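# Four arms lay a jointed cable runway on supports

## Task

Place the jointed cable runway so it rests on all three of its supports, sitting between each support's lugs, with one of its ends on the high support; then open the grippers and move the arms away, because the runway must stay in place without any robot holding it.

## Robot and tools

Setup: four identical i2rt Big YAM arms, named arm1, arm2, arm3 and arm4. Each has six joints, a two-finger gripper and a wrist camera (arm1_cam_wrist through arm4_cam_wrist). Two fixed room cameras, cam_high and cam_low, watch the scene. With joints 1 and 6 at zero and the hand level and pointing forward, the wrist camera rides on top of the hand and looks toward the fingertips. Reach is roughly 1.0 m from the joint 1 axis.

Frames: there is one shared scene frame with its origin on the floor and +z upward. The hand point lies midway between the fingertips. The hand's z axis runs along the fingers, and the fingers close and open along its y axis. The robot feet poses are real but are never printed.

execute_actions(actions, cameras): actions is a list holding exactly one action, or empty to just read the state and images. An action is an object keyed by arm name; under each arm goes "joints", an object of absolute joint targets (not offsets) by name. Every move in one action starts at the same moment and may finish at different times. Joint names, units, ranges and the done tolerance:
- joint1_rad: -2.879 to 2.879, ±0.045. Rotates the arm around its foot; positive is counter-clockwise seen from above; at 0 the arm extends the way its foot faces.
- joint2_rad: 0 to 3.141, ±0.14. Shoulder; at 0 the upper arm lies back, about level; increasing lifts it up and then forward.
- joint3_rad: 0 to 3.019, ±0.09. Elbow; 0 is fully folded, larger opens it.
- joint4_rad: -1.692 to 1.57, ±0.055. Hand pitch; positive tips the fingers up.
- joint5_rad: -1.57 to 1.57, ±0.03. Hand yaw; positive is to the arm's right.
- joint6_rad: -2.094 to 2.094, ±0.035. Hand roll; positive is clockwise viewed from behind the hand.
- gripper_m: 0 to 0.093 metres, ±0.003. Fingertip gap; grip force tops out near 50 to 62 N per pad, lower on some grippers.
Example: {"arm1": {"joints": {"gripper_m": 0.05}}, "arm2": {"joints": {"joint1_rad": 0.3}}}. Joints or arms left out may keep driving toward an earlier target. An unknown key or out-of-range number rejects the whole call and nothing moves. cameras is a list of names from arm1_cam_wrist, arm2_cam_wrist, arm3_cam_wrist, arm4_cam_wrist, cam_high, cam_low or "all"; omitted, null or ["all"] returns every camera, [] returns none. The "pictures" line gives the order of the returned images, taken at the end of the call.

wait(seconds): 0 to 10. Commands nothing new; the scene keeps running and the result matches an empty execute_actions.

zoom_image(camera, region): enlarges part of that camera's most recent full image. region is [x0, y0, x1, y1] in pixels from the top-left corner, at most 504 by 504.

finished_scene(scene): pass the current scene's number to end it for good; the result reports success. The runway must already be resting correctly and stay so.

Reading results: joint_status tells how each commanded motion of the last accepted action ended. "off_target" means it stopped short and may still be pushing. After "contact_stop" or "time_out" a joint generally holds where it stopped; but a timed-out arm joint may keep a target (its old one, or one no more than 0.375, 0.375, 0.113, 0.225, 0.075, 0.3 rad away for joints 1 to 6) and keep pushing, shown under on_its_own, moving there if freed. Send it its reported position to relieve the push. "joint command not followed" with a "cause:" line means a safety check blocked that arm's joint targets (the gripper part still runs); those joints show "not_followed" and may be retried with each later action until they pass. Empty calls never show this line. on_its_own lists uncommanded behaviour; "held at" is the held target, not the actual position. A target very near the current position may produce no motion. A joint carrying a load sags over time. Once a call reports a stop, the remaining execute_actions, wait and finished_scene calls in that same reply are skipped.

Motor heat: holding loads or pushing heats motors, even while you think. A MOTOR HOT line appears from 85 °C; at 100 °C an OVER-TEMPERATURE FAULT drops that whole arm and gripper until cooled, and its unfinished keys read "limit_stop_at_motor_heat"; resend targets afterwards.

Cautions: the arms do not halt on contact and can push hard. Hard pressing between two arms fails and ends the run, and a hard hit may too; no state line reports arm-to-arm contact, and the anti-collision check can be late and ignores fingers, gripper housings and wrist cameras. Object contact does not count as arm contact. Paths between postures can sweep wide because joints move at different speeds. Nothing may be knocked off the work area or onto the floor. Avoid drops, slips, slams and hard pushes, and keep motion time short. Arms act independently, so a stalled arm does not pause the others.

Each tool is called as name([rows], argument=value, ...), one row to a line, values as JSON.

## Session

execute_actions(actions=[])

Scene clock: 0.00 s.
Motor temperatures (°C, as the motors report them): arm1=[22 20 24 22 24 24] | arm2=[25 25 26 24 22 22] | arm3=[22 23 23 22 23 23] | arm4=[24 24 21 23 22 24]
arm1.joint_positions: joint1_rad=-0.180 joint2_rad=+0.454 joint3_rad=+1.409 joint4_rad=-1.469 joint5_rad=+0.200 joint6_rad=-0.165 gripper_m=+0.095
arm1.joint_status: not commanded
arm1.hand: x=-0.9978 y=-0.2552 z=+1.4445 quat_wxyz=(-0.489, -0.028, -0.857, +0.161) (m; scene frame)
arm2.joint_positions: joint1_rad=-0.178 joint2_rad=+0.509 joint3_rad=+1.405 joint4_rad=-1.499 joint5_rad=+0.095 joint6_rad=+0.221 gripper_m=+0.094
arm2.joint_status: not commanded
arm2.hand: x=-0.1840 y=-0.5117 z=+1.4182 quat_wxyz=(-0.364, +0.442, -0.767, -0.289) (m; scene frame)
arm3.joint_positions: joint1_rad=-0.367 joint2_rad=+0.567 joint3_rad=+1.427 joint4_rad=-1.292 joint5_rad=-0.155 joint6_rad=-0.447 gripper_m=+0.094
arm3.joint_status: not commanded
arm3.hand: x=+0.2099 y=-0.4592 z=+1.4141 quat_wxyz=(-0.453, +0.684, -0.490, -0.293) (m; scene frame)
arm4.joint_positions: joint1_rad=+0.017 joint2_rad=+0.570 joint3_rad=+1.419 joint4_rad=-1.386 joint5_rad=-0.195 joint6_rad=+0.509 gripper_m=+0.094
arm4.joint_status: not commanded
arm4.hand: x=+0.9194 y=-0.1788 z=+1.4158 quat_wxyz=(-0.228, -0.860, +0.134, +0.437) (m; scene frame)
pictures: arm1_cam_wrist, arm2_cam_wrist, arm3_cam_wrist, arm4_cam_wrist, cam_high, cam_low
Images, in order (width x height): arm1_cam_wrist 616x616, arm2_cam_wrist 616x616, arm3_cam_wrist 616x616, arm4_cam_wrist 616x616, cam_high 896x504, cam_low 896x504.

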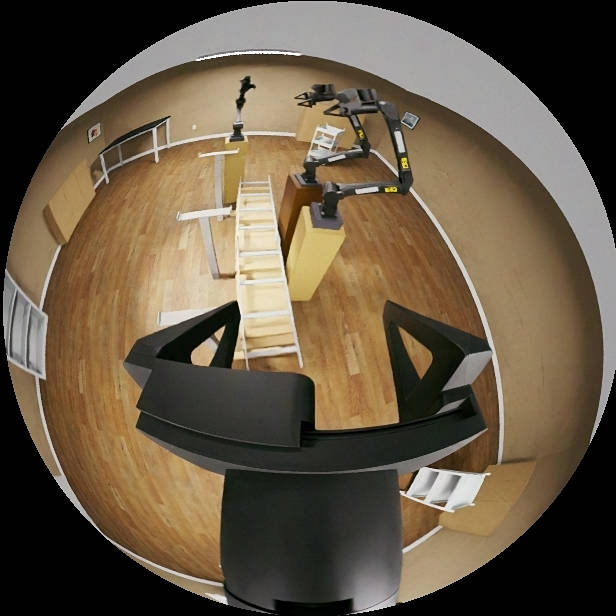

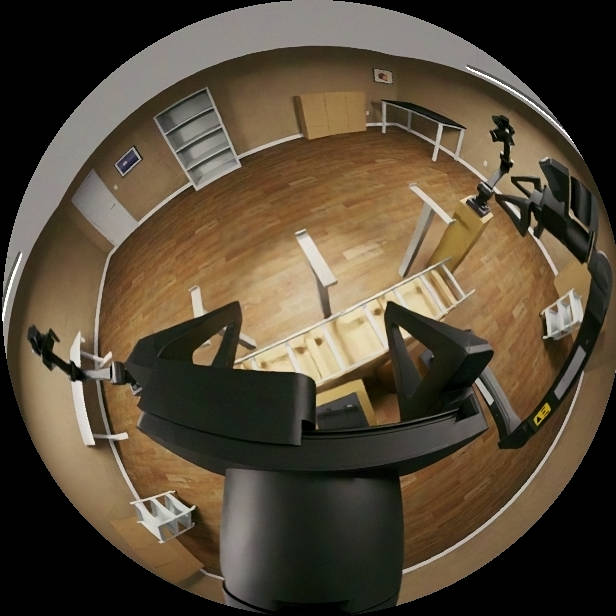

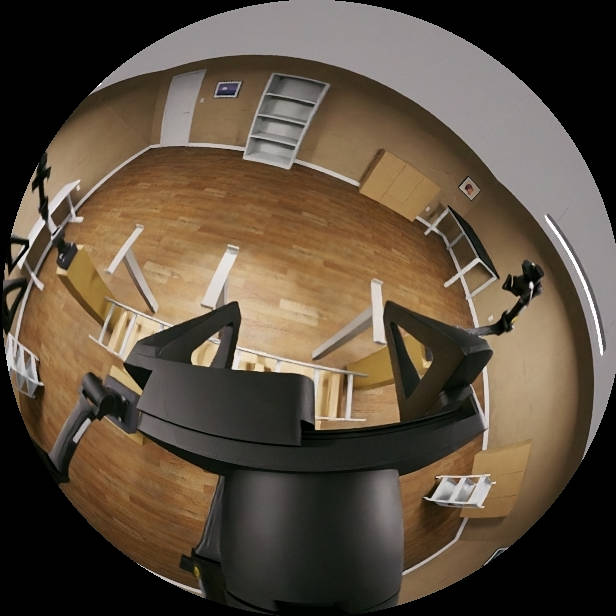

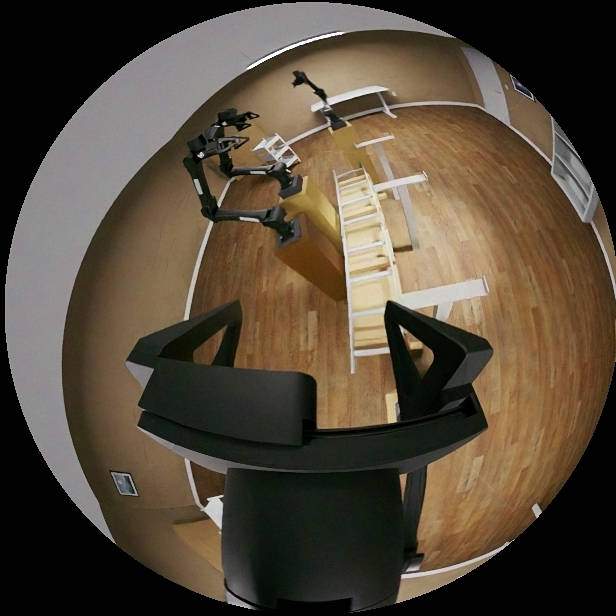

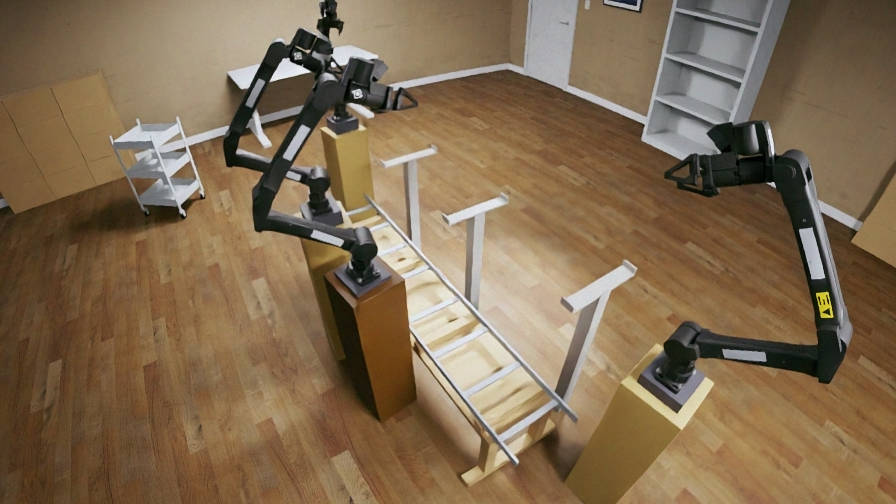

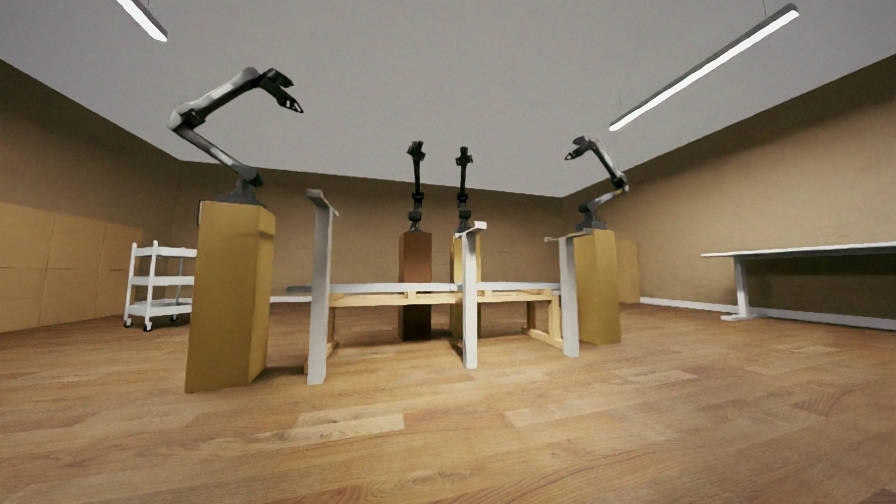

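execute_actions([
  {"arm1":{"joints":{"joint1_rad":0,"joint2_rad":1.2,"joint3_rad":1.4,"joint4_rad":-1.3,"joint5_rad":0,"joint6_rad":0}},"arm2":{"joints":{"joint1_rad":0,"joint2_rad":1.2,"joint3_rad":1.4,"joint4_rad":-1.3,"joint5_rad":0,"joint6_rad":0}},"arm3":{"joints":{"joint1_rad":0,"joint2_rad":1.2,"joint3_rad":1.0,"joint4_rad":-1.3,"joint5_rad":0,"joint6_rad":0}},"arm4":{"joints":{"joint1_rad":0,"joint2_rad":1.2,"joint3_rad":1.4,"joint4_rad":-0.5,"joint5_rad":0,"joint6_rad":0}}},
], cameras=[])

execute_actions([
  {"arm1":{"joints":{"joint2_rad":1.7}},"arm2":{"joints":{"joint3_rad":1.0}},"arm3":{"joints":{"joint1_rad":-0.5}},"arm4":{"joints":{"joint4_rad":-1.3}}},
])

Scene clock: 10.23 s.
Motor temperatures (°C, as the motors report them): arm1=[22 21 26 23 24 24] | arm2=[25 25 28 24 22 22] | arm3=[22 23 25 22 23 23] | arm4=[24 24 23 23 22 24]
arm1.joint_positions: joint1_rad=-0.006 joint2_rad=+1.214 joint3_rad=+1.377 joint4_rad=-1.307 joint5_rad=+0.004 joint6_rad=-0.009 gripper_m=+0.095
arm1.joint_status: all done
arm1.hand: x=-0.7025 y=-0.1833 z=+1.2436 quat_wxyz=(-0.216, +0.032, -0.976, +0.002) (m; scene frame)
arm2.joint_positions: joint1_rad=-0.006 joint2_rad=+1.208 joint3_rad=+1.392 joint4_rad=-1.312 joint5_rad=+0.003 joint6_rad=+0.014 gripper_m=+0.094
arm2.joint_status: all done
arm2.hand: x=-0.2036 y=-0.2376 z=+1.2394 quat_wxyz=(-0.161, +0.655, -0.724, -0.145) (m; scene frame)
arm3.joint_positions: joint1_rad=-0.002 joint2_rad=+1.211 joint3_rad=+0.984 joint4_rad=-1.294 joint5_rad=-0.003 joint6_rad=-0.011 gripper_m=+0.094
arm3.joint_status: all done
arm3.hand: x=+0.1407 y=-0.3381 z=+1.0124 quat_wxyz=(-0.014, +0.760, -0.649, -0.019) (m; scene frame)
arm4.joint_positions: joint1_rad=+0.010 joint2_rad=+1.220 joint3_rad=+1.371 joint4_rad=-0.527 joint5_rad=-0.002 joint6_rad=+0.014 gripper_m=+0.094
arm4.joint_status: all done
arm4.hand: x=+0.5576 y=-0.1770 z=+1.3317 quat_wxyz=(-0.032, -0.831, -0.030, +0.555) (m; scene frame)
pictures: none
No camera images: the call's "cameras" was empty. Leave "cameras" out to get every camera's image.

Scene clock: 11.63 s.
Motor temperatures (°C, as the motors report them): arm1=[22 21 26 23 24 24] | arm2=[25 25 28 24 22 22] | arm3=[22 23 26 22 23 23] | arm4=[24 24 23 23 22 24]
arm1.joint_positions: joint1_rad=-0.006 joint2_rad=+1.720 joint3_rad=+1.377 joint4_rad=-1.306 joint5_rad=+0.004 joint6_rad=-0.009 gripper_m=+0.095
arm1.joint_status: all done
arm1.hand: x=-0.6462 y=-0.1828 z=+1.0185 quat_wxyz=(+0.034, +0.032, -0.999, +0.008) (m; scene frame)
arm2.joint_positions: joint1_rad=-0.006 joint2_rad=+1.202 joint3_rad=+1.000 joint4_rad=-1.307 joint5_rad=+0.003 joint6_rad=+0.014 gripper_m=+0.094
arm2.joint_status: all done
arm2.hand: x=-0.2109 y=-0.3321 z=+1.0699 quat_wxyz=(-0.023, +0.671, -0.741, -0.016) (m; scene frame)
arm3.joint_positions: joint1_rad=-0.499 joint2_rad=+1.211 joint3_rad=+0.984 joint4_rad=-1.294 joint5_rad=-0.001 joint6_rad=-0.010 gripper_m=+0.094
arm3.joint_status: all done
arm3.hand: x=+0.3058 y=-0.3550 z=+1.0125 quat_wxyz=(-0.019, +0.577, -0.817, -0.013) (m; scene frame)
arm4.joint_positions: joint1_rad=+0.010 joint2_rad=+1.220 joint3_rad=+1.371 joint4_rad=-1.287 joint5_rad=-0.002 joint6_rad=+0.013 gripper_m=+0.094
arm4.joint_status: all done
arm4.hand: x=+0.6844 y=-0.1667 z=+1.2011 quat_wxyz=(-0.015, -0.977, -0.036, +0.207) (m; scene frame)
pictures: arm1_cam_wrist, arm2_cam_wrist, arm3_cam_wrist, arm4_cam_wrist, cam_high, cam_low
Images, in order (width x height): arm1_cam_wrist 616x616, arm2_cam_wrist 616x616, arm3_cam_wrist 616x616, arm4_cam_wrist 616x616, cam_high 896x504, cam_low 896x504.

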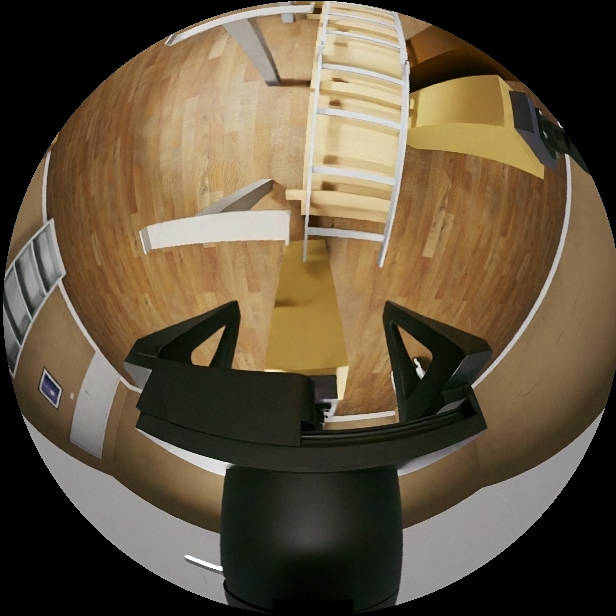

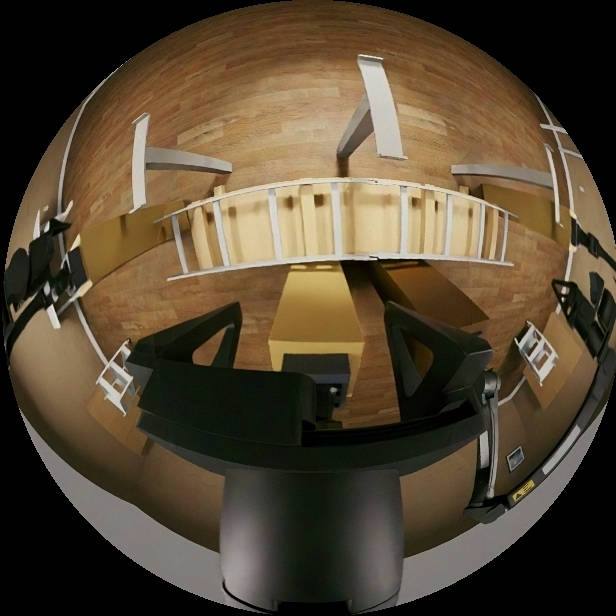

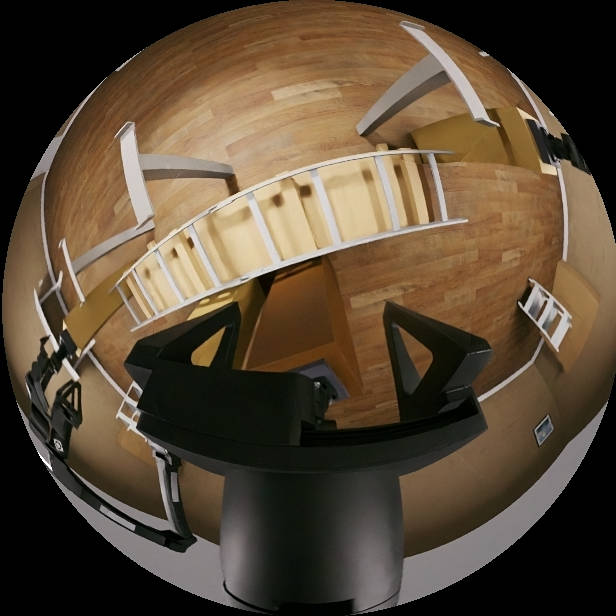

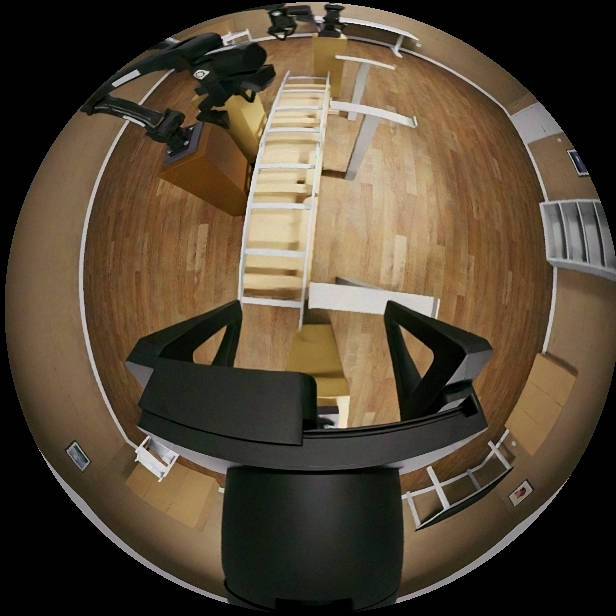

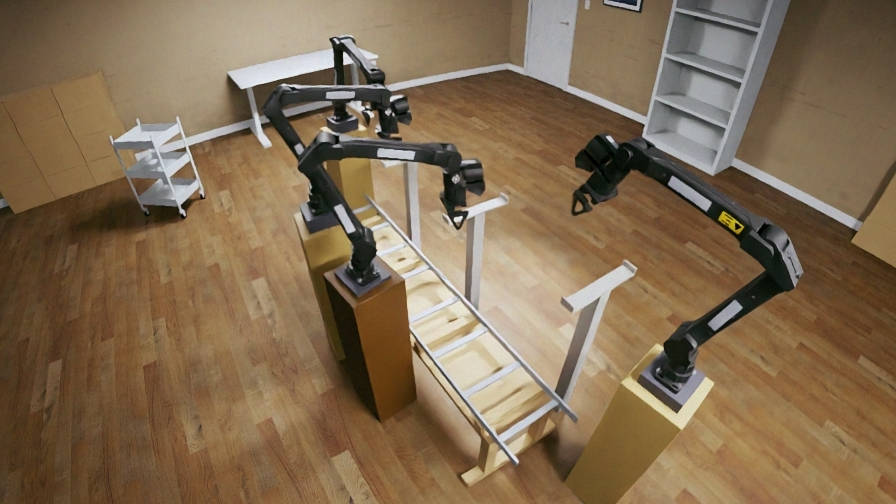

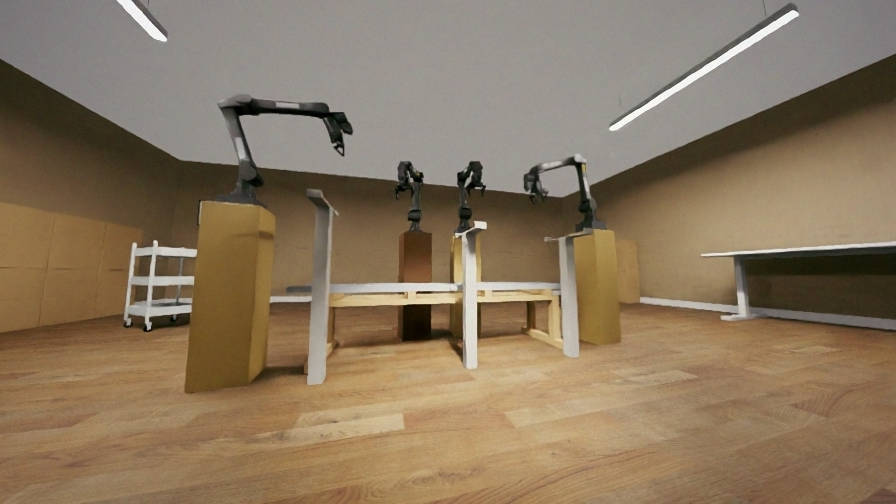

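execute_actions([
  {"arm1":{"joints":{"joint2_rad":2.42,"joint3_rad":0.96,"joint4_rad":-0.11,"joint6_rad":1.57}},"arm2":{"joints":{"joint2_rad":2.42,"joint3_rad":0.96,"joint4_rad":-0.11}},"arm3":{"joints":{"joint2_rad":0.6,"joint1_rad":-0.8}},"arm4":{"joints":{"joint2_rad":2.38,"joint3_rad":0.96,"joint4_rad":-0.11,"joint6_rad":1.57}}},
])

Scene clock: 33.27 s.
Motor temperatures (°C, as the motors report them): arm1=[22 22 28 22 24 24] | arm2=[25 26 29 24 22 22] | arm3=[22 24 28 22 23 23] | arm4=[24 25 26 23 22 24]
arm1.joint_positions: joint1_rad=+0.002 joint2_rad=+2.425 joint3_rad=+0.956 joint4_rad=-0.120 joint5_rad=-0.003 joint6_rad=+1.561 gripper_m=+0.095
arm1.joint_status: all done
arm1.hand: x=-0.7413 y=-0.1886 z=+0.5984 quat_wxyz=(+0.000, -0.681, -0.732, +0.006) (m; scene frame)
arm2.joint_positions: joint1_rad=-0.006 joint2_rad=+2.422 joint3_rad=+0.960 joint4_rad=-0.122 joint5_rad=+0.003 joint6_rad=+0.014 gripper_m=+0.094
arm2.joint_status: all done
arm2.hand: x=-0.2045 y=-0.2838 z=+0.5866 quat_wxyz=(+0.005, +0.671, -0.741, +0.009) (m; scene frame)
arm3.joint_positions: joint1_rad=-0.797 joint2_rad=+0.595 joint3_rad=+0.984 joint4_rad=-1.294 joint5_rad=-0.001 joint6_rad=-0.009 gripper_m=+0.094
arm3.joint_status: all done
arm3.hand: x=+0.3423 y=-0.4699 z=+1.1862 quat_wxyz=(-0.292, +0.425, -0.845, -0.143) (m; scene frame)
arm4.joint_positions: joint1_rad=-0.011 joint2_rad=+2.278 joint3_rad=+1.057 joint4_rad=-0.129 joint5_rad=-0.002 joint6_rad=+1.557 gripper_m=+0.094
arm4.joint_status: joint3_rad time_out (moved -0.313 of -0.411); the others done
arm4.on_its_own: joint3_rad reads +1.057 and still pushes toward +0.960 since a time_out
arm4.hand: x=+0.6254 y=-0.1649 z=+0.6318 quat_wxyz=(-0.077, -0.731, +0.674, +0.068) (m; scene frame)
pictures: arm1_cam_wrist, arm2_cam_wrist, arm3_cam_wrist, arm4_cam_wrist, cam_high, cam_low
Images, in order (width x height): arm1_cam_wrist 616x616, arm2_cam_wrist 616x616, arm3_cam_wrist 616x616, arm4_cam_wrist 616x616, cam_high 896x504, cam_low 896x504.

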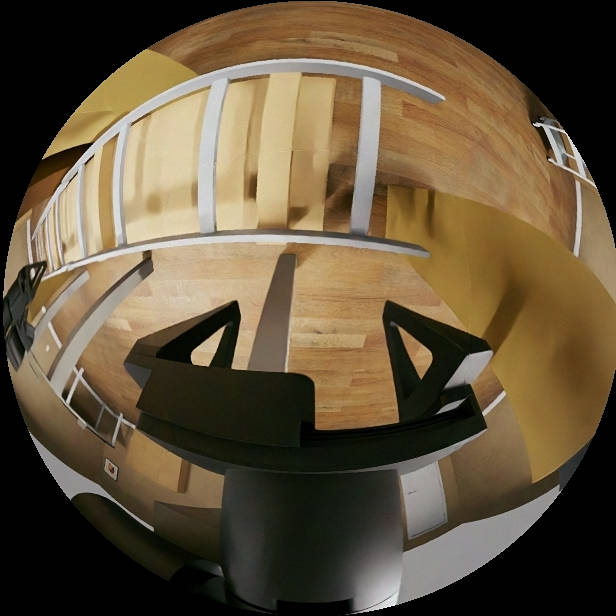

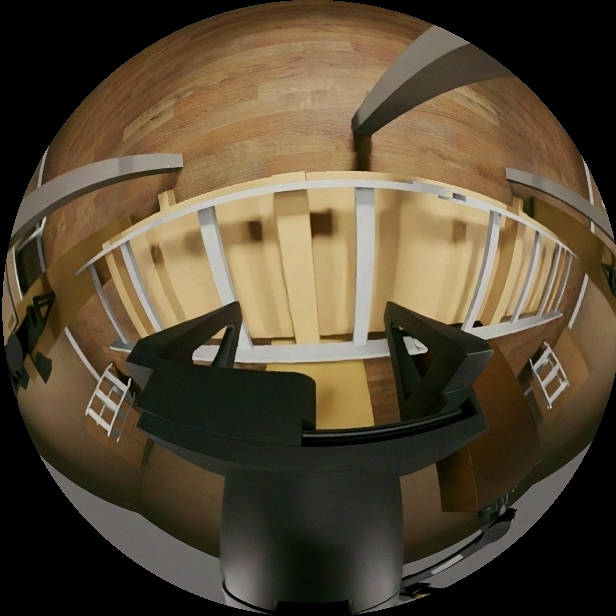

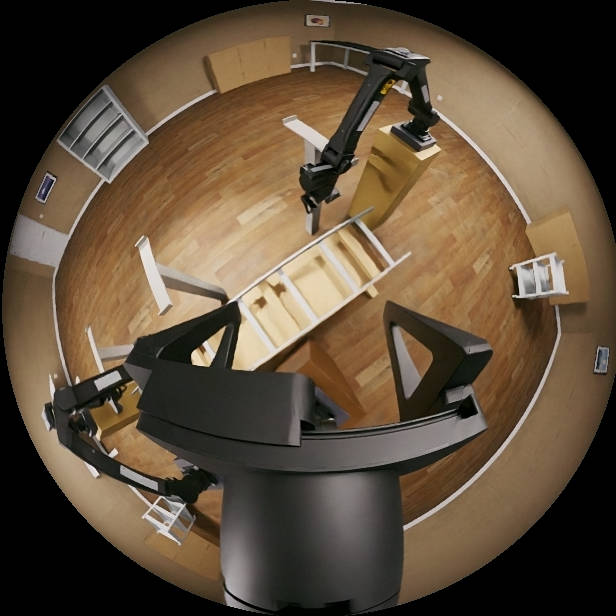

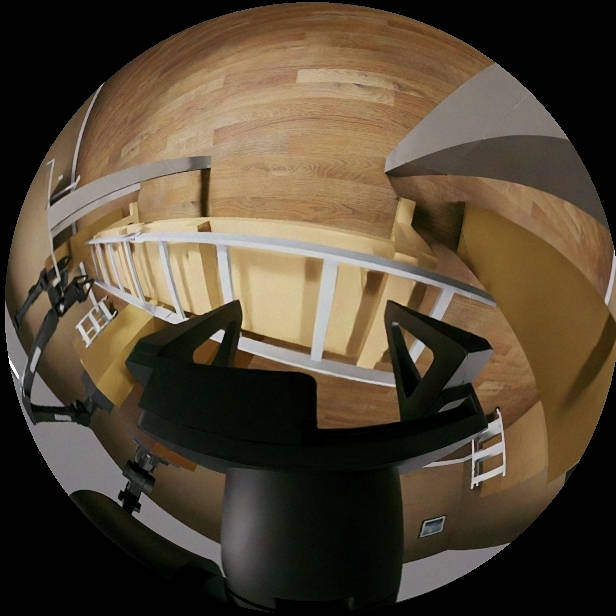

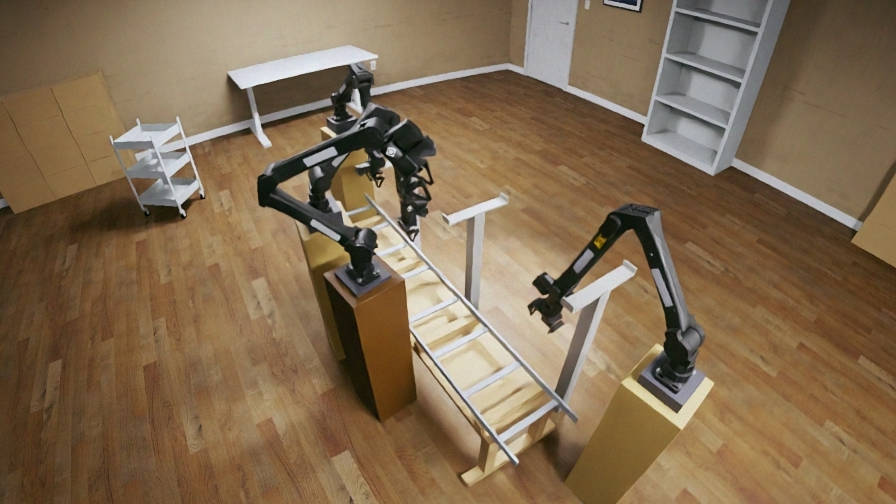

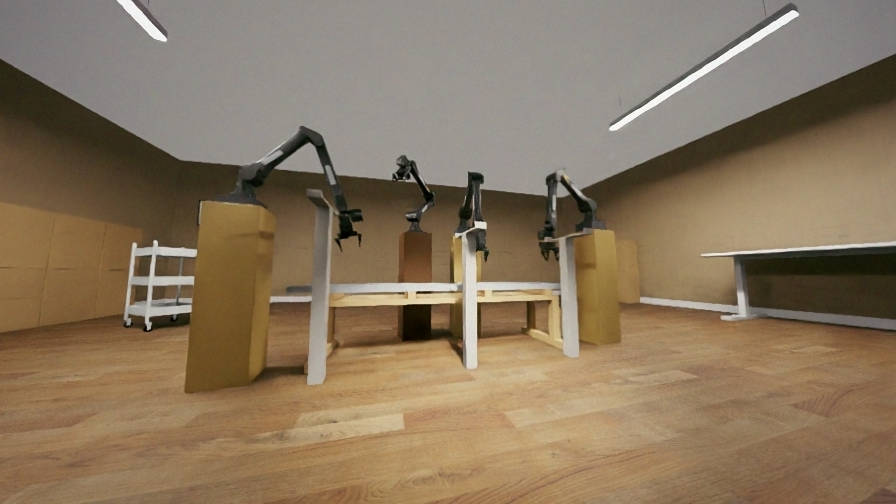

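execute_actions([
  {"arm1":{"joints":{"joint2_rad":0.6,"joint3_rad":1.4}},"arm2":{"joints":{"joint1_rad":0.4,"joint6_rad":0.34}},"arm3":{"joints":{"joint2_rad":2.35,"joint1_rad":-0.52,"joint3_rad":0.96,"joint4_rad":-0.18,"joint6_rad":-0.38}},"arm4":{"joints":{"joint2_rad":0.6,"joint3_rad":1.4}}},
], cameras=["arm2_cam_wrist","arm3_cam_wrist","cam_high"])

Scene clock: 48.80 s.
Motor temperatures (°C, as the motors report them): arm1=[22 23 27 23 24 24] | arm2=[25 27 28 24 22 22] | arm3=[22 24 28 22 23 23] | arm4=[24 25 24 23 22 24]
arm1.joint_positions: joint1_rad=-0.002 joint2_rad=+0.593 joint3_rad=+1.367 joint4_rad=-0.116 joint5_rad=+0.001 joint6_rad=+1.563 gripper_m=+0.095
arm1.joint_status: all done
arm1.hand: x=-0.9253 y=-0.1891 z=+1.7102 quat_wxyz=(-0.622, -0.295, -0.322, -0.650) (m; scene frame)
arm2.joint_positions: joint1_rad=+0.407 joint2_rad=+2.422 joint3_rad=+0.960 joint4_rad=-0.120 joint5_rad=+0.000 joint6_rad=+0.326 gripper_m=+0.094
arm2.joint_status: all done
arm2.hand: x=-0.3635 y=-0.3021 z=+0.5860 quat_wxyz=(+0.003, +0.707, -0.707, +0.009) (m; scene frame)
arm3.joint_positions: joint1_rad=-0.519 joint2_rad=+2.364 joint3_rad=+0.960 joint4_rad=-0.192 joint5_rad=-0.003 joint6_rad=-0.370 gripper_m=+0.094
arm3.joint_status: all done
arm3.hand: x=+0.3335 y=-0.3039 z=+0.5599 quat_wxyz=(+0.014, +0.707, -0.707, +0.005) (m; scene frame)
arm4.joint_positions: joint1_rad=-0.009 joint2_rad=+0.593 joint3_rad=+1.395 joint4_rad=-0.115 joint5_rad=+0.000 joint6_rad=+1.558 gripper_m=+0.094
arm4.joint_status: all done
arm4.hand: x=+0.9105 y=-0.1390 z=+1.6900 quat_wxyz=(-0.655, -0.317, +0.297, +0.618) (m; scene frame)
pictures: arm2_cam_wrist, arm3_cam_wrist, cam_high
Images, in order (width x height): arm2_cam_wrist 616x616, arm3_cam_wrist 616x616, cam_high 896x504.

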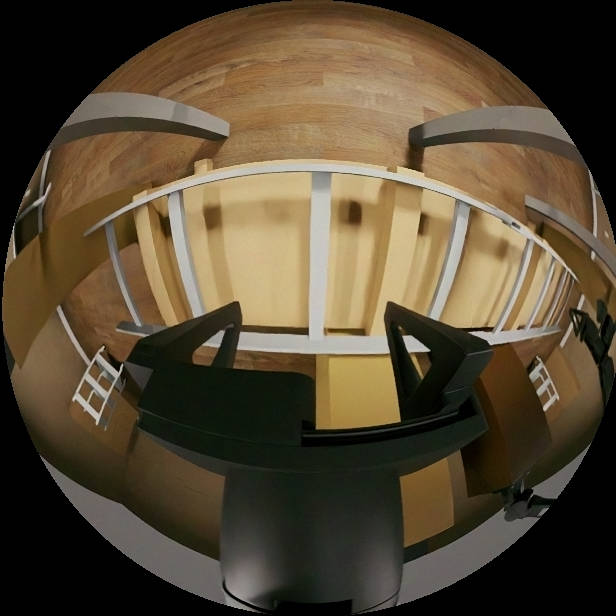

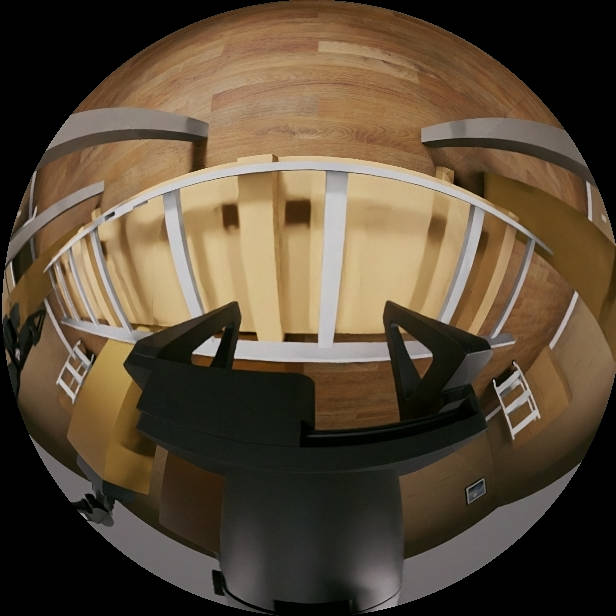

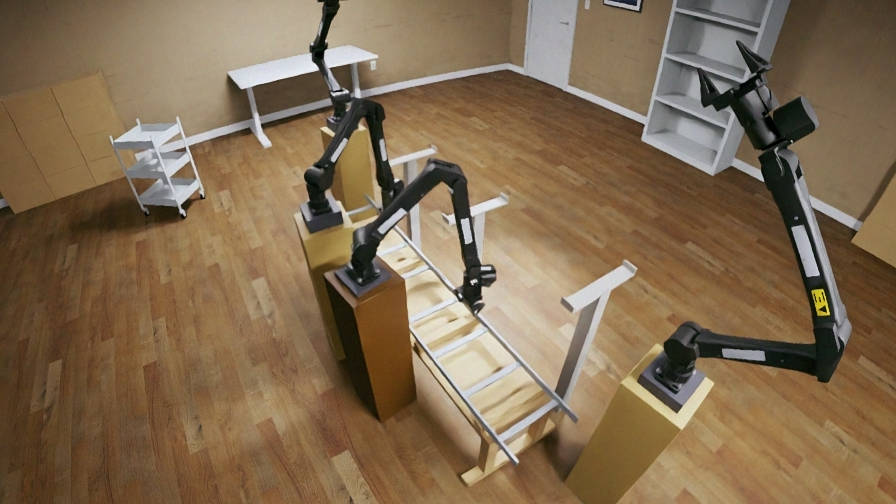

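execute_actions([
  {"arm2":{"joints":{"joint1_rad":0.37,"joint2_rad":2.73,"joint3_rad":1.155,"joint4_rad":0}},"arm3":{"joints":{"joint2_rad":2.615,"joint1_rad":-0.58,"joint3_rad":1.11,"joint4_rad":-0.07,"joint6_rad":-0.44}}},
], cameras=["arm2_cam_wrist","arm3_cam_wrist","cam_low"])

Scene clock: 56.07 s.
Motor temperatures (°C, as the motors report them): arm1=[22 23 28 23 24 24] | arm2=[25 27 27 24 22 22] | arm3=[22 24 27 22 23 23] | arm4=[24 25 24 23 22 24]
arm1.joint_positions: joint1_rad=-0.002 joint2_rad=+0.593 joint3_rad=+1.367 joint4_rad=-0.116 joint5_rad=+0.001 joint6_rad=+1.563 gripper_m=+0.095
arm1.joint_status: not commanded
arm1.hand: x=-0.9253 y=-0.1891 z=+1.7102 quat_wxyz=(-0.622, -0.295, -0.322, -0.650) (m; scene frame)
arm2.joint_positions: joint1_rad=+0.372 joint2_rad=+2.745 joint3_rad=+1.150 joint4_rad=-0.003 joint5_rad=+0.000 joint6_rad=+0.326 gripper_m=+0.094
arm2.joint_status: all done
arm2.hand: x=-0.3478 y=-0.3070 z=+0.4694 quat_wxyz=(+0.007, +0.695, -0.719, +0.016) (m; scene frame)
arm3.joint_positions: joint1_rad=-0.583 joint2_rad=+2.635 joint3_rad=+1.106 joint4_rad=-0.074 joint5_rad=-0.002 joint6_rad=-0.429 gripper_m=+0.094
arm3.joint_status: all done
arm3.hand: x=+0.3562 y=-0.3162 z=+0.4623 quat_wxyz=(+0.017, +0.705, -0.709, +0.006) (m; scene frame)
arm4.joint_positions: joint1_rad=-0.009 joint2_rad=+0.593 joint3_rad=+1.395 joint4_rad=-0.115 joint5_rad=+0.000 joint6_rad=+1.558 gripper_m=+0.094
arm4.joint_status: not commanded
arm4.hand: x=+0.9105 y=-0.1390 z=+1.6900 quat_wxyz=(-0.655, -0.317, +0.297, +0.618) (m; scene frame)
pictures: arm2_cam_wrist, arm3_cam_wrist, cam_low
Images, in order (width x height): arm2_cam_wrist 616x616, arm3_cam_wrist 616x616, cam_low 896x504.

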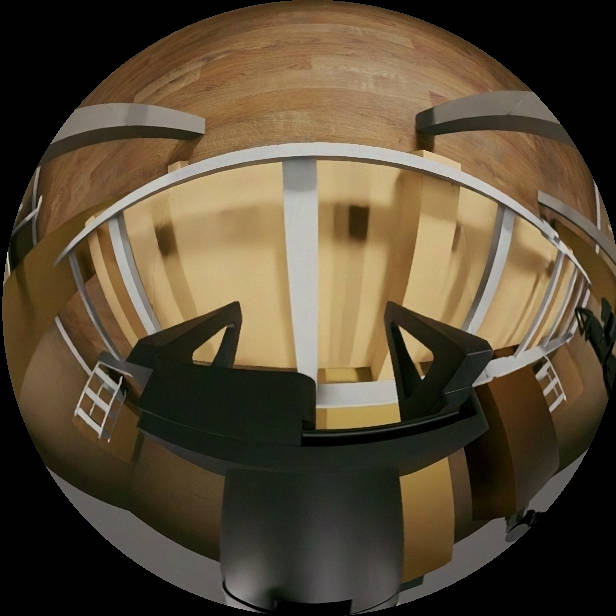

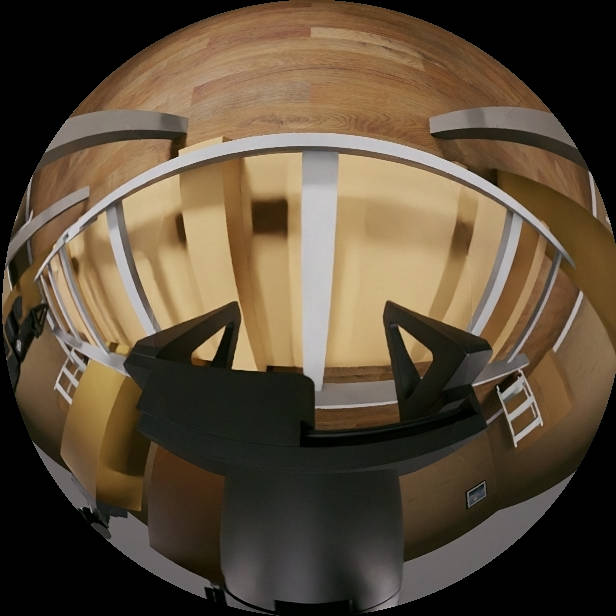

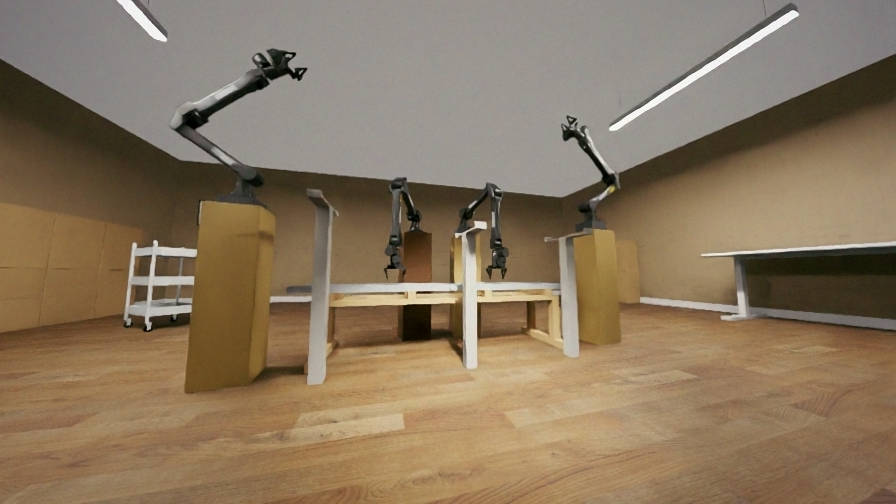

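execute_actions([
  {"arm2":{"joints":{"joint1_rad":0.39,"joint2_rad":2.92,"joint3_rad":1.28,"joint4_rad":0.07}},"arm3":{"joints":{"joint2_rad":2.79,"joint3_rad":1.22,"joint4_rad":0}}},
], cameras=["arm2_cam_wrist","arm3_cam_wrist","cam_low"])

Scene clock: 61.43 s.
Motor temperatures (°C, as the motors report them): arm1=[22 22 28 23 24 24] | arm2=[25 27 27 24 22 22] | arm3=[22 25 26 22 23 23] | arm4=[24 24 24 23 22 24]
arm1.joint_positions: joint1_rad=-0.002 joint2_rad=+0.593 joint3_rad=+1.367 joint4_rad=-0.116 joint5_rad=+0.001 joint6_rad=+1.563 gripper_m=+0.095
arm1.joint_status: not commanded
arm1.hand: x=-0.9253 y=-0.1891 z=+1.7102 quat_wxyz=(-0.622, -0.295, -0.322, -0.650) (m; scene frame)
arm2.joint_positions: joint1_rad=+0.383 joint2_rad=+2.930 joint3_rad=+1.277 joint4_rad=+0.066 joint5_rad=+0.000 joint6_rad=+0.326 gripper_m=+0.094
arm2.joint_status: all done
arm2.hand: x=-0.3480 y=-0.3190 z=+0.3998 quat_wxyz=(+0.004, +0.699, -0.715, +0.011) (m; scene frame)
arm3.joint_positions: joint1_rad=-0.583 joint2_rad=+2.808 joint3_rad=+1.218 joint4_rad=-0.004 joint5_rad=-0.002 joint6_rad=-0.430 gripper_m=+0.094
arm3.joint_status: all done
arm3.hand: x=+0.3539 y=-0.3213 z=+0.3976 quat_wxyz=(+0.013, +0.705, -0.709, +0.004) (m; scene frame)
arm4.joint_positions: joint1_rad=-0.009 joint2_rad=+0.593 joint3_rad=+1.395 joint4_rad=-0.115 joint5_rad=+0.000 joint6_rad=+1.558 gripper_m=+0.094
arm4.joint_status: not commanded
arm4.hand: x=+0.9105 y=-0.1390 z=+1.6900 quat_wxyz=(-0.655, -0.317, +0.297, +0.618) (m; scene frame)
pictures: arm2_cam_wrist, arm3_cam_wrist, cam_low
Images, in order (width x height): arm2_cam_wrist 616x616, arm3_cam_wrist 616x616, cam_low 896x504.

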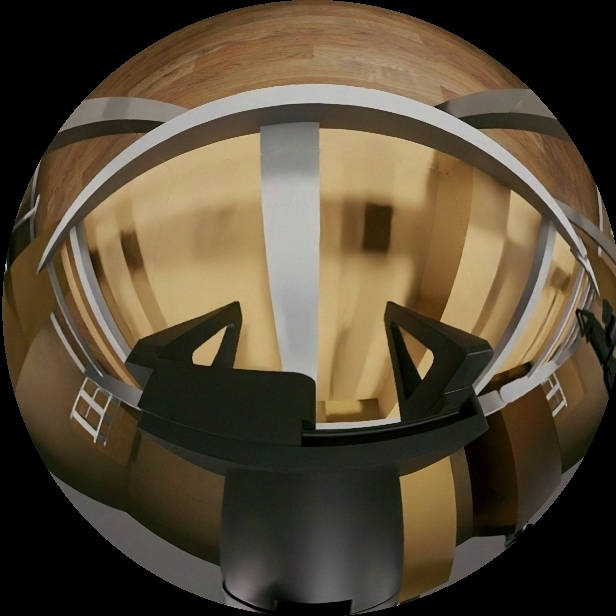

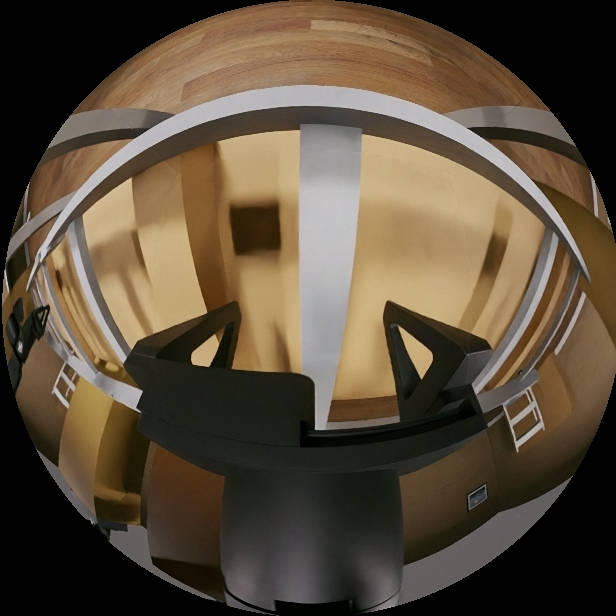

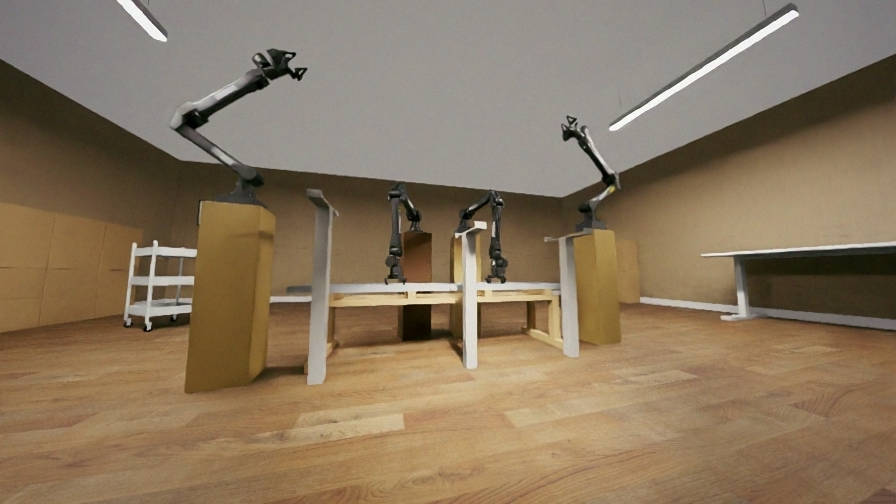

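A bit lower, centre, close, then lift.

execute_actions([
  {"arm2":{"joints":{"joint1_rad":0.43,"joint2_rad":2.96,"joint3_rad":1.31,"joint4_rad":0.08}},"arm3":{"joints":{"joint1_rad":-0.61,"joint2_rad":2.83,"joint3_rad":1.25,"joint4_rad":0.01}}},
], cameras=[])

execute_actions([
  {"arm2":{"joints":{"gripper_m":0}},"arm3":{"joints":{"gripper_m":0}}},
], cameras=[])

execute_actions([
  {"arm2":{"joints":{"joint2_rad":2.72,"joint3_rad":1.13,"joint4_rad":0}},"arm3":{"joints":{"joint2_rad":2.6,"joint3_rad":1.08,"joint4_rad":-0.07}}},
], cameras=["cam_high","cam_low"])

Scene clock: 66.93 s.
Motor temperatures (°C, as the motors report them): arm1=[22 22 29 23 24 24] | arm2=[25 28 27 24 22 22] | arm3=[22 25 25 22 23 23] | arm4=[24 24 24 23 22 24]
arm1.joint_positions: joint1_rad=-0.002 joint2_rad=+0.593 joint3_rad=+1.367 joint4_rad=-0.116 joint5_rad=+0.001 joint6_rad=+1.563 gripper_m=+0.095
arm1.joint_status: not commanded
arm1.hand: x=-0.9253 y=-0.1891 z=+1.7102 quat_wxyz=(-0.622, -0.295, -0.322, -0.650) (m; scene frame)
arm2.joint_positions: joint1_rad=+0.430 joint2_rad=+2.948 joint3_rad=+1.307 joint4_rad=+0.070 joint5_rad=+0.000 joint6_rad=+0.327 gripper_m=+0.094
arm2.joint_status: all done
arm2.hand: x=-0.3677 y=-0.3164 z=+0.3927 quat_wxyz=(+0.001, +0.715, -0.699, +0.004) (m; scene frame)
arm3.joint_positions: joint1_rad=-0.605 joint2_rad=+2.827 joint3_rad=+1.246 joint4_rad=+0.000 joint5_rad=-0.002 joint6_rad=-0.430 gripper_m=+0.094
arm3.joint_status: all done
arm3.hand: x=+0.3649 y=-0.3186 z=+0.3901 quat_wxyz=(+0.007, +0.697, -0.717, +0.002) (m; scene frame)
arm4.joint_positions: joint1_rad=-0.009 joint2_rad=+0.593 joint3_rad=+1.395 joint4_rad=-0.115 joint5_rad=+0.000 joint6_rad=+1.558 gripper_m=+0.094
arm4.joint_status: not commanded
arm4.hand: x=+0.9105 y=-0.1390 z=+1.6900 quat_wxyz=(-0.655, -0.317, +0.297, +0.618) (m; scene frame)
pictures: none
No camera images: the call's "cameras" was empty. Leave "cameras" out to get every camera's image.

Scene clock: 67.67 s.
Motor temperatures (°C, as the motors report them): arm1=[22 22 29 23 24 24] | arm2=[25 28 27 24 22 22] | arm3=[22 25 25 22 23 23] | arm4=[24 24 24 23 22 24]
arm1.joint_positions: joint1_rad=-0.002 joint2_rad=+0.593 joint3_rad=+1.367 joint4_rad=-0.116 joint5_rad=+0.001 joint6_rad=+1.563 gripper_m=+0.095
arm1.joint_status: not commanded
arm1.hand: x=-0.9253 y=-0.1891 z=+1.7102 quat_wxyz=(-0.622, -0.295, -0.322, -0.650) (m; scene frame)
arm2.joint_positions: joint1_rad=+0.413 joint2_rad=+2.951 joint3_rad=+1.305 joint4_rad=+0.070 joint5_rad=+0.020 joint6_rad=+0.338 gripper_m=+0.025
arm2.joint_status: gripper_m off_target (ended at +0.025, target +0.000)
arm2.hand: x=-0.3576 y=-0.3160 z=+0.3917 quat_wxyz=(-0.007, +0.706, -0.708, +0.010) (m; scene frame)
arm3.joint_positions: joint1_rad=-0.601 joint2_rad=+2.829 joint3_rad=+1.244 joint4_rad=+0.000 joint5_rad=-0.014 joint6_rad=-0.432 gripper_m=+0.024
arm3.joint_status: gripper_m off_target (ended at +0.024, target +0.000)
arm3.hand: x=+0.3605 y=-0.3189 z=+0.3894 quat_wxyz=(+0.011, +0.700, -0.714, -0.002) (m; scene frame)
arm4.joint_positions: joint1_rad=-0.009 joint2_rad=+0.593 joint3_rad=+1.395 joint4_rad=-0.115 joint5_rad=+0.000 joint6_rad=+1.558 gripper_m=+0.094
arm4.joint_status: not commanded
arm4.hand: x=+0.9105 y=-0.1390 z=+1.6900 quat_wxyz=(-0.655, -0.317, +0.297, +0.618) (m; scene frame)
pictures: none
No camera images: the call's "cameras" was empty. Leave "cameras" out to get every camera's image.

Scene clock: 68.87 s.
Motor temperatures (°C, as the motors report them): arm1=[22 22 29 23 24 24] | arm2=[25 28 27 24 22 22] | arm3=[22 25 25 22 23 23] | arm4=[24 24 24 23 22 24]
arm1.joint_positions: joint1_rad=-0.002 joint2_rad=+0.593 joint3_rad=+1.367 joint4_rad=-0.116 joint5_rad=+0.001 joint6_rad=+1.563 gripper_m=+0.095
arm1.joint_status: not commanded
arm1.hand: x=-0.9253 y=-0.1891 z=+1.7102 quat_wxyz=(-0.622, -0.295, -0.322, -0.650) (m; scene frame)
arm2.joint_positions: joint1_rad=+0.450 joint2_rad=+2.846 joint3_rad=+1.160 joint4_rad=+0.025 joint5_rad=+0.036 joint6_rad=+0.372 gripper_m=+0.025
arm2.joint_status: all done
arm2.hand: x=-0.3542 y=-0.3556 z=+0.4348 quat_wxyz=(+0.003, +0.706, -0.706, +0.052) (m; scene frame)
arm3.joint_positions: joint1_rad=-0.631 joint2_rad=+2.713 joint3_rad=+1.097 joint4_rad=-0.043 joint5_rad=-0.033 joint6_rad=-0.468 gripper_m=+0.024
arm3.joint_status: all done
arm3.hand: x=+0.3506 y=-0.3565 z=+0.4348 quat_wxyz=(+0.049, +0.700, -0.712, -0.001) (m; scene frame)
arm4.joint_positions: joint1_rad=-0.009 joint2_rad=+0.593 joint3_rad=+1.395 joint4_rad=-0.115 joint5_rad=+0.000 joint6_rad=+1.558 gripper_m=+0.094
arm4.joint_status: not commanded
arm4.hand: x=+0.9105 y=-0.1390 z=+1.6900 quat_wxyz=(-0.655, -0.317, +0.297, +0.618) (m; scene frame)
pictures: cam_high, cam_low
Images, in order (width x height): cam_high 896x504, cam_low 896x504.

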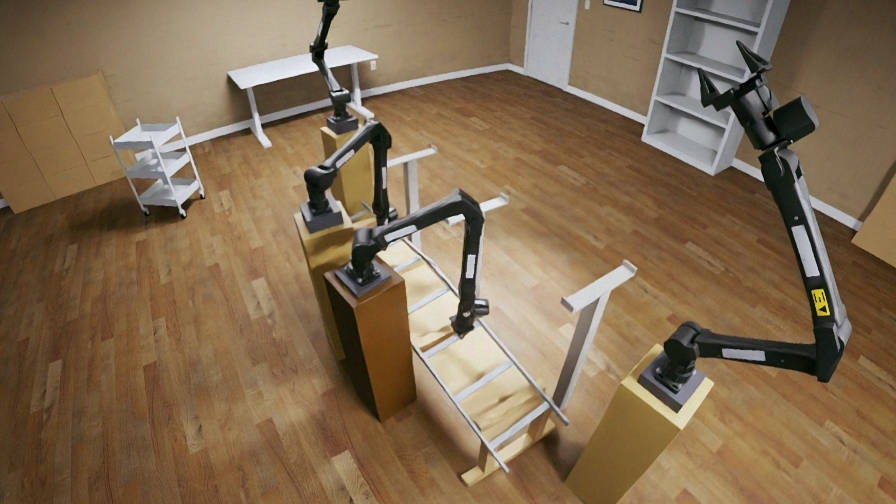

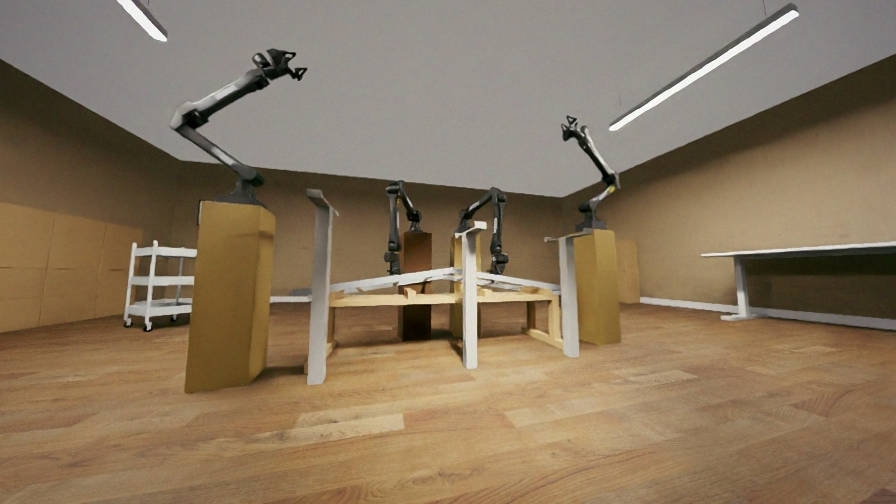

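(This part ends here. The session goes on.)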